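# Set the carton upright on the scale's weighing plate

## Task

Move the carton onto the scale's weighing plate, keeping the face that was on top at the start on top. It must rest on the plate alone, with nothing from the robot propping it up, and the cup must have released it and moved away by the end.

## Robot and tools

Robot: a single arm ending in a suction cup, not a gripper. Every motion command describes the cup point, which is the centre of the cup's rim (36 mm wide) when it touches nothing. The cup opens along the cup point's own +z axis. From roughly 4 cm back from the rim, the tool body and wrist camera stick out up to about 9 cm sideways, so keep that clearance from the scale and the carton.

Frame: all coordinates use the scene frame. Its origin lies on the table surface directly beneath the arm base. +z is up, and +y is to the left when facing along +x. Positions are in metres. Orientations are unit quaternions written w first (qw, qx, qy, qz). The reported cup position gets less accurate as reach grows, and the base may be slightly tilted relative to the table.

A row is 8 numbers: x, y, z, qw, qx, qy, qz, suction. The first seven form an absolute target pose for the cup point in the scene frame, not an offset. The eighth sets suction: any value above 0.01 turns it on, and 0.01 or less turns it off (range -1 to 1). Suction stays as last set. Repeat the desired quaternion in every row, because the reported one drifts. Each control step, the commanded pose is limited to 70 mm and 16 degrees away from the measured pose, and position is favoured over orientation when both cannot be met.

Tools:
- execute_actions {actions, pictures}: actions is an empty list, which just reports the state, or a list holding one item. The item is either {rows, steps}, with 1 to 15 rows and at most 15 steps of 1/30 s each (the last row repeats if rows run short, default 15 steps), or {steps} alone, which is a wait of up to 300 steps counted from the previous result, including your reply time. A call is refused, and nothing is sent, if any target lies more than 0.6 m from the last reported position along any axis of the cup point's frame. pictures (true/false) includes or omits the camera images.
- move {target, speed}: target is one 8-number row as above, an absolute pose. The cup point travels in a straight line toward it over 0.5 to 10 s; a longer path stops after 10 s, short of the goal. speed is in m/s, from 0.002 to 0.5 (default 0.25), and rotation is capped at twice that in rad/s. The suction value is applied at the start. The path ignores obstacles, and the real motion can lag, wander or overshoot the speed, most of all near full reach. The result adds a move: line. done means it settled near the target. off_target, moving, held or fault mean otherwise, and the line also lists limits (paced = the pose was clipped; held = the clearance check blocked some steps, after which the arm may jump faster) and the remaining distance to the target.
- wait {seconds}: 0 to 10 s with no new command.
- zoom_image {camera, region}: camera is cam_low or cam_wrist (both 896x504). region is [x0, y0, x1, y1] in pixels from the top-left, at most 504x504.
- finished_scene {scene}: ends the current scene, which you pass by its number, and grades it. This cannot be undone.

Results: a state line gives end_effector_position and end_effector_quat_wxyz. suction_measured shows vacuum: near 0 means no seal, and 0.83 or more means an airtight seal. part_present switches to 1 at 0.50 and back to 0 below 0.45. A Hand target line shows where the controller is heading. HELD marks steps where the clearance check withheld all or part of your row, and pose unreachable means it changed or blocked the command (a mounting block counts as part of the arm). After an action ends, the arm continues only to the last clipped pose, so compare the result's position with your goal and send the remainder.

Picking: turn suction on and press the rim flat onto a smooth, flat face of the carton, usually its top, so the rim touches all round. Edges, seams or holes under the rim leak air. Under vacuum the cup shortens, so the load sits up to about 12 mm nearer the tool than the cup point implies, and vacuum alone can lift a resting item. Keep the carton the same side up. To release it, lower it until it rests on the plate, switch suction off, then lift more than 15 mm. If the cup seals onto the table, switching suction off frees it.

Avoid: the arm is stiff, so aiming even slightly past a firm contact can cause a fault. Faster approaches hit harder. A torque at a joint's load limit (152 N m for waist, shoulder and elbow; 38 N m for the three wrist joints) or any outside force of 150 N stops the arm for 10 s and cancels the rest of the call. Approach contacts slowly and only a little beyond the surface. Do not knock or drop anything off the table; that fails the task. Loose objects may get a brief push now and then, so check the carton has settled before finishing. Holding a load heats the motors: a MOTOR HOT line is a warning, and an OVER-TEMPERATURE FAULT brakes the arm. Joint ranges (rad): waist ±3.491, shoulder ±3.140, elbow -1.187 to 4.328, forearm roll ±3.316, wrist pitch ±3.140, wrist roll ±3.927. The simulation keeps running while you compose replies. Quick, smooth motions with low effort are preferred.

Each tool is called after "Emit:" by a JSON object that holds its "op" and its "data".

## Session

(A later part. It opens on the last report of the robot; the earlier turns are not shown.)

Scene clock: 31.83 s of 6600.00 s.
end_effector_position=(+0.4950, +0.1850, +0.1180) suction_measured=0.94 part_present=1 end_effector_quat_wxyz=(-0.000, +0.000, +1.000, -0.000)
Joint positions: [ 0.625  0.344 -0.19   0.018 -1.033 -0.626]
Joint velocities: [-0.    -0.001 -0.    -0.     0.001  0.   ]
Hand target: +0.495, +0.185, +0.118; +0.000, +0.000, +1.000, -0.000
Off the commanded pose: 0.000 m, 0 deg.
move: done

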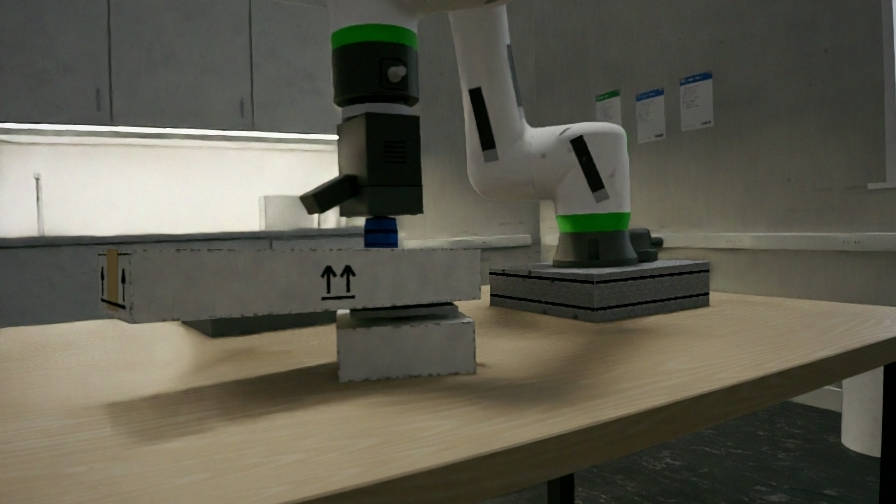

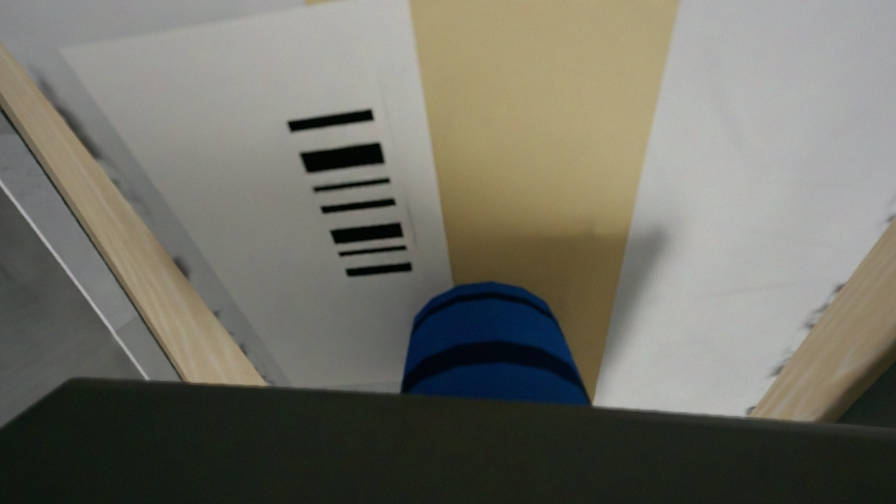

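Emit:
{"op": "move", "data": {"target": [0.495,0.185,0.115,0,0,1,0,1], "speed": 0.01}}

Emit:
{"op": "execute_actions", "data": {"actions": [{"rows":[[0.495,0.185,0.115,0,0,1,0,0]],"steps":6}], "pictures": false}}

Emit:
{"op": "move", "data": {"target": [0.495,0.185,0.25,0,0,1,0,0]}}

Scene clock: 33.87 s of 6600.00 s.
end_effector_position=(+0.4950, +0.1850, +0.1150) suction_measured=0.94 part_present=1 end_effector_quat_wxyz=(-0.000, +0.000, +1.000, -0.000)
Joint positions: [ 0.625  0.348 -0.193  0.018 -1.026 -0.626]
Joint velocities: [ 0.    -0.    -0.001 -0.     0.001  0.   ]
Hand target: +0.495, +0.185, +0.115; +0.000, +0.000, +1.000, -0.000
Off the commanded pose: 0.000 m, 0 deg.
move: done

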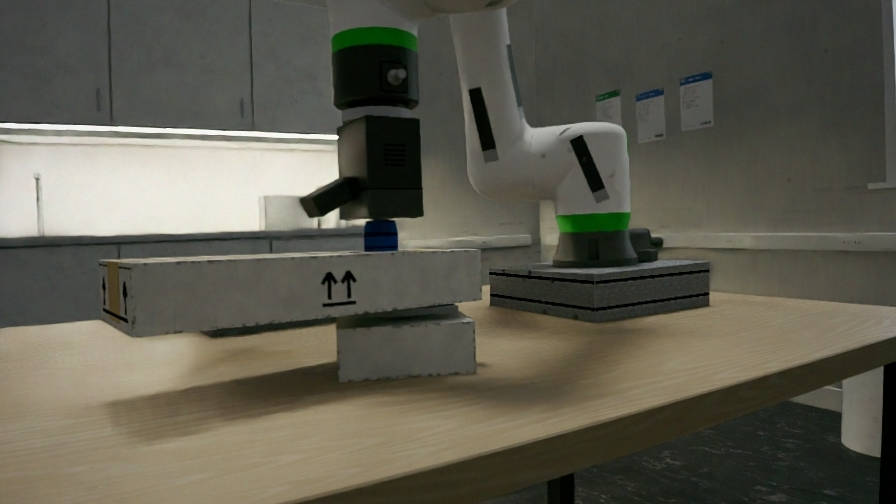

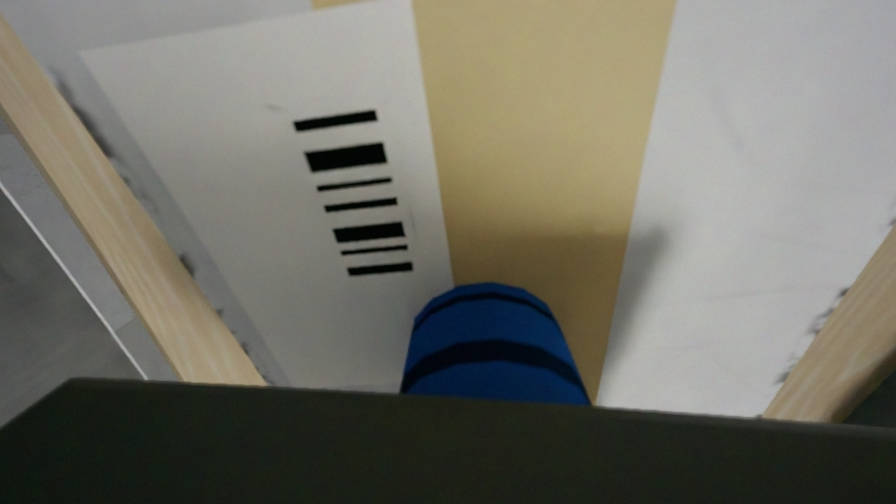

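Scene clock: 34.07 s of 6600.00 s.
end_effector_position=(+0.4951, +0.1850, +0.1150) suction_measured=0.00 part_present=0 end_effector_quat_wxyz=(+0.000, -0.000, +1.000, -0.000)
Joint positions: [ 0.625  0.348 -0.193  0.019 -1.026 -0.626]
Joint velocities: [-0.    -0.001 -0.    -0.    -0.001  0.   ]
Hand target: +0.495, +0.185, +0.115; +0.000, +0.000, +1.000, -0.000
Off the commanded pose: 0.000 m, 0 deg.
Steps of this call (steps 1 to 6: all 6 steps of this action). Readings (end_effector_position | what the end effector reports):
1: (+0.4950, +0.1850, +0.1150) | suction_measured=0.51 part_present=1
2: (+0.4951, +0.1850, +0.1150) | suction_measured=0.12 part_present=0
4: (+0.4951, +0.1850, +0.1150) | suction_measured=0.00 part_present=0
6: the state above

Scene clock: 35.23 s of 6600.00 s.
end_effector_position=(+0.4947, +0.1849, +0.2500) suction_measured=0.00 part_present=0 end_effector_quat_wxyz=(-0.000, -0.000, +1.000, +0.000)
Joint positions: [ 0.629  0.221 -0.016  0.016 -1.33  -0.624]
Joint velocities: [ 0.     0.002  0.001  0.    -0.001 -0.001]
Hand target: +0.495, +0.185, +0.250; -0.000, -0.000, +1.000, +0.000
Off the commanded pose: 0.000 m, 0 deg.
move: done

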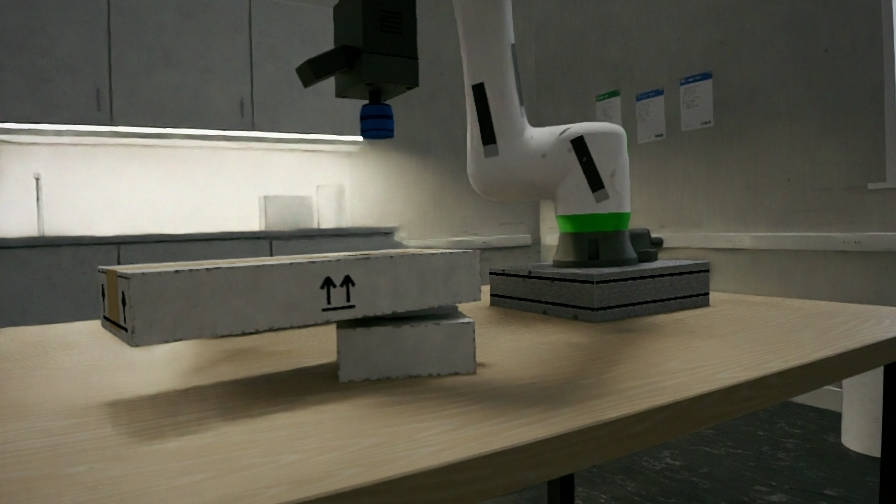

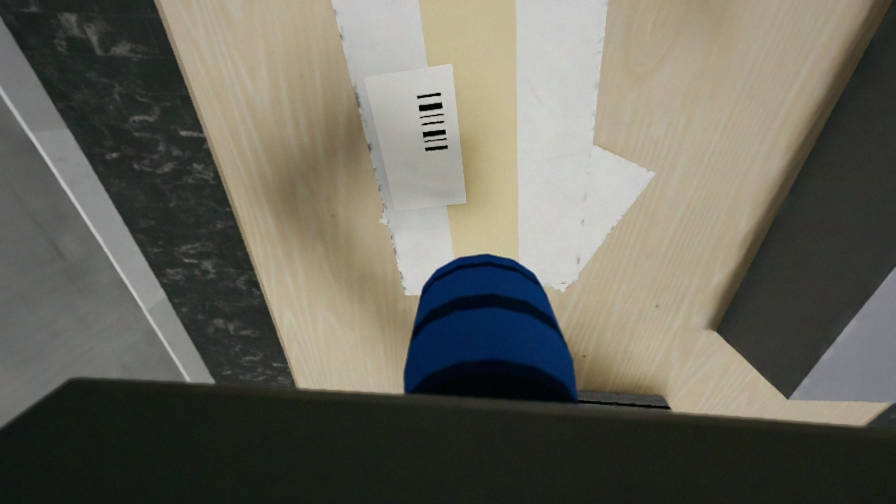

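Emit:
{"op": "finished_scene", "data": {"scene": 1}}

The scene is finished: the task was done.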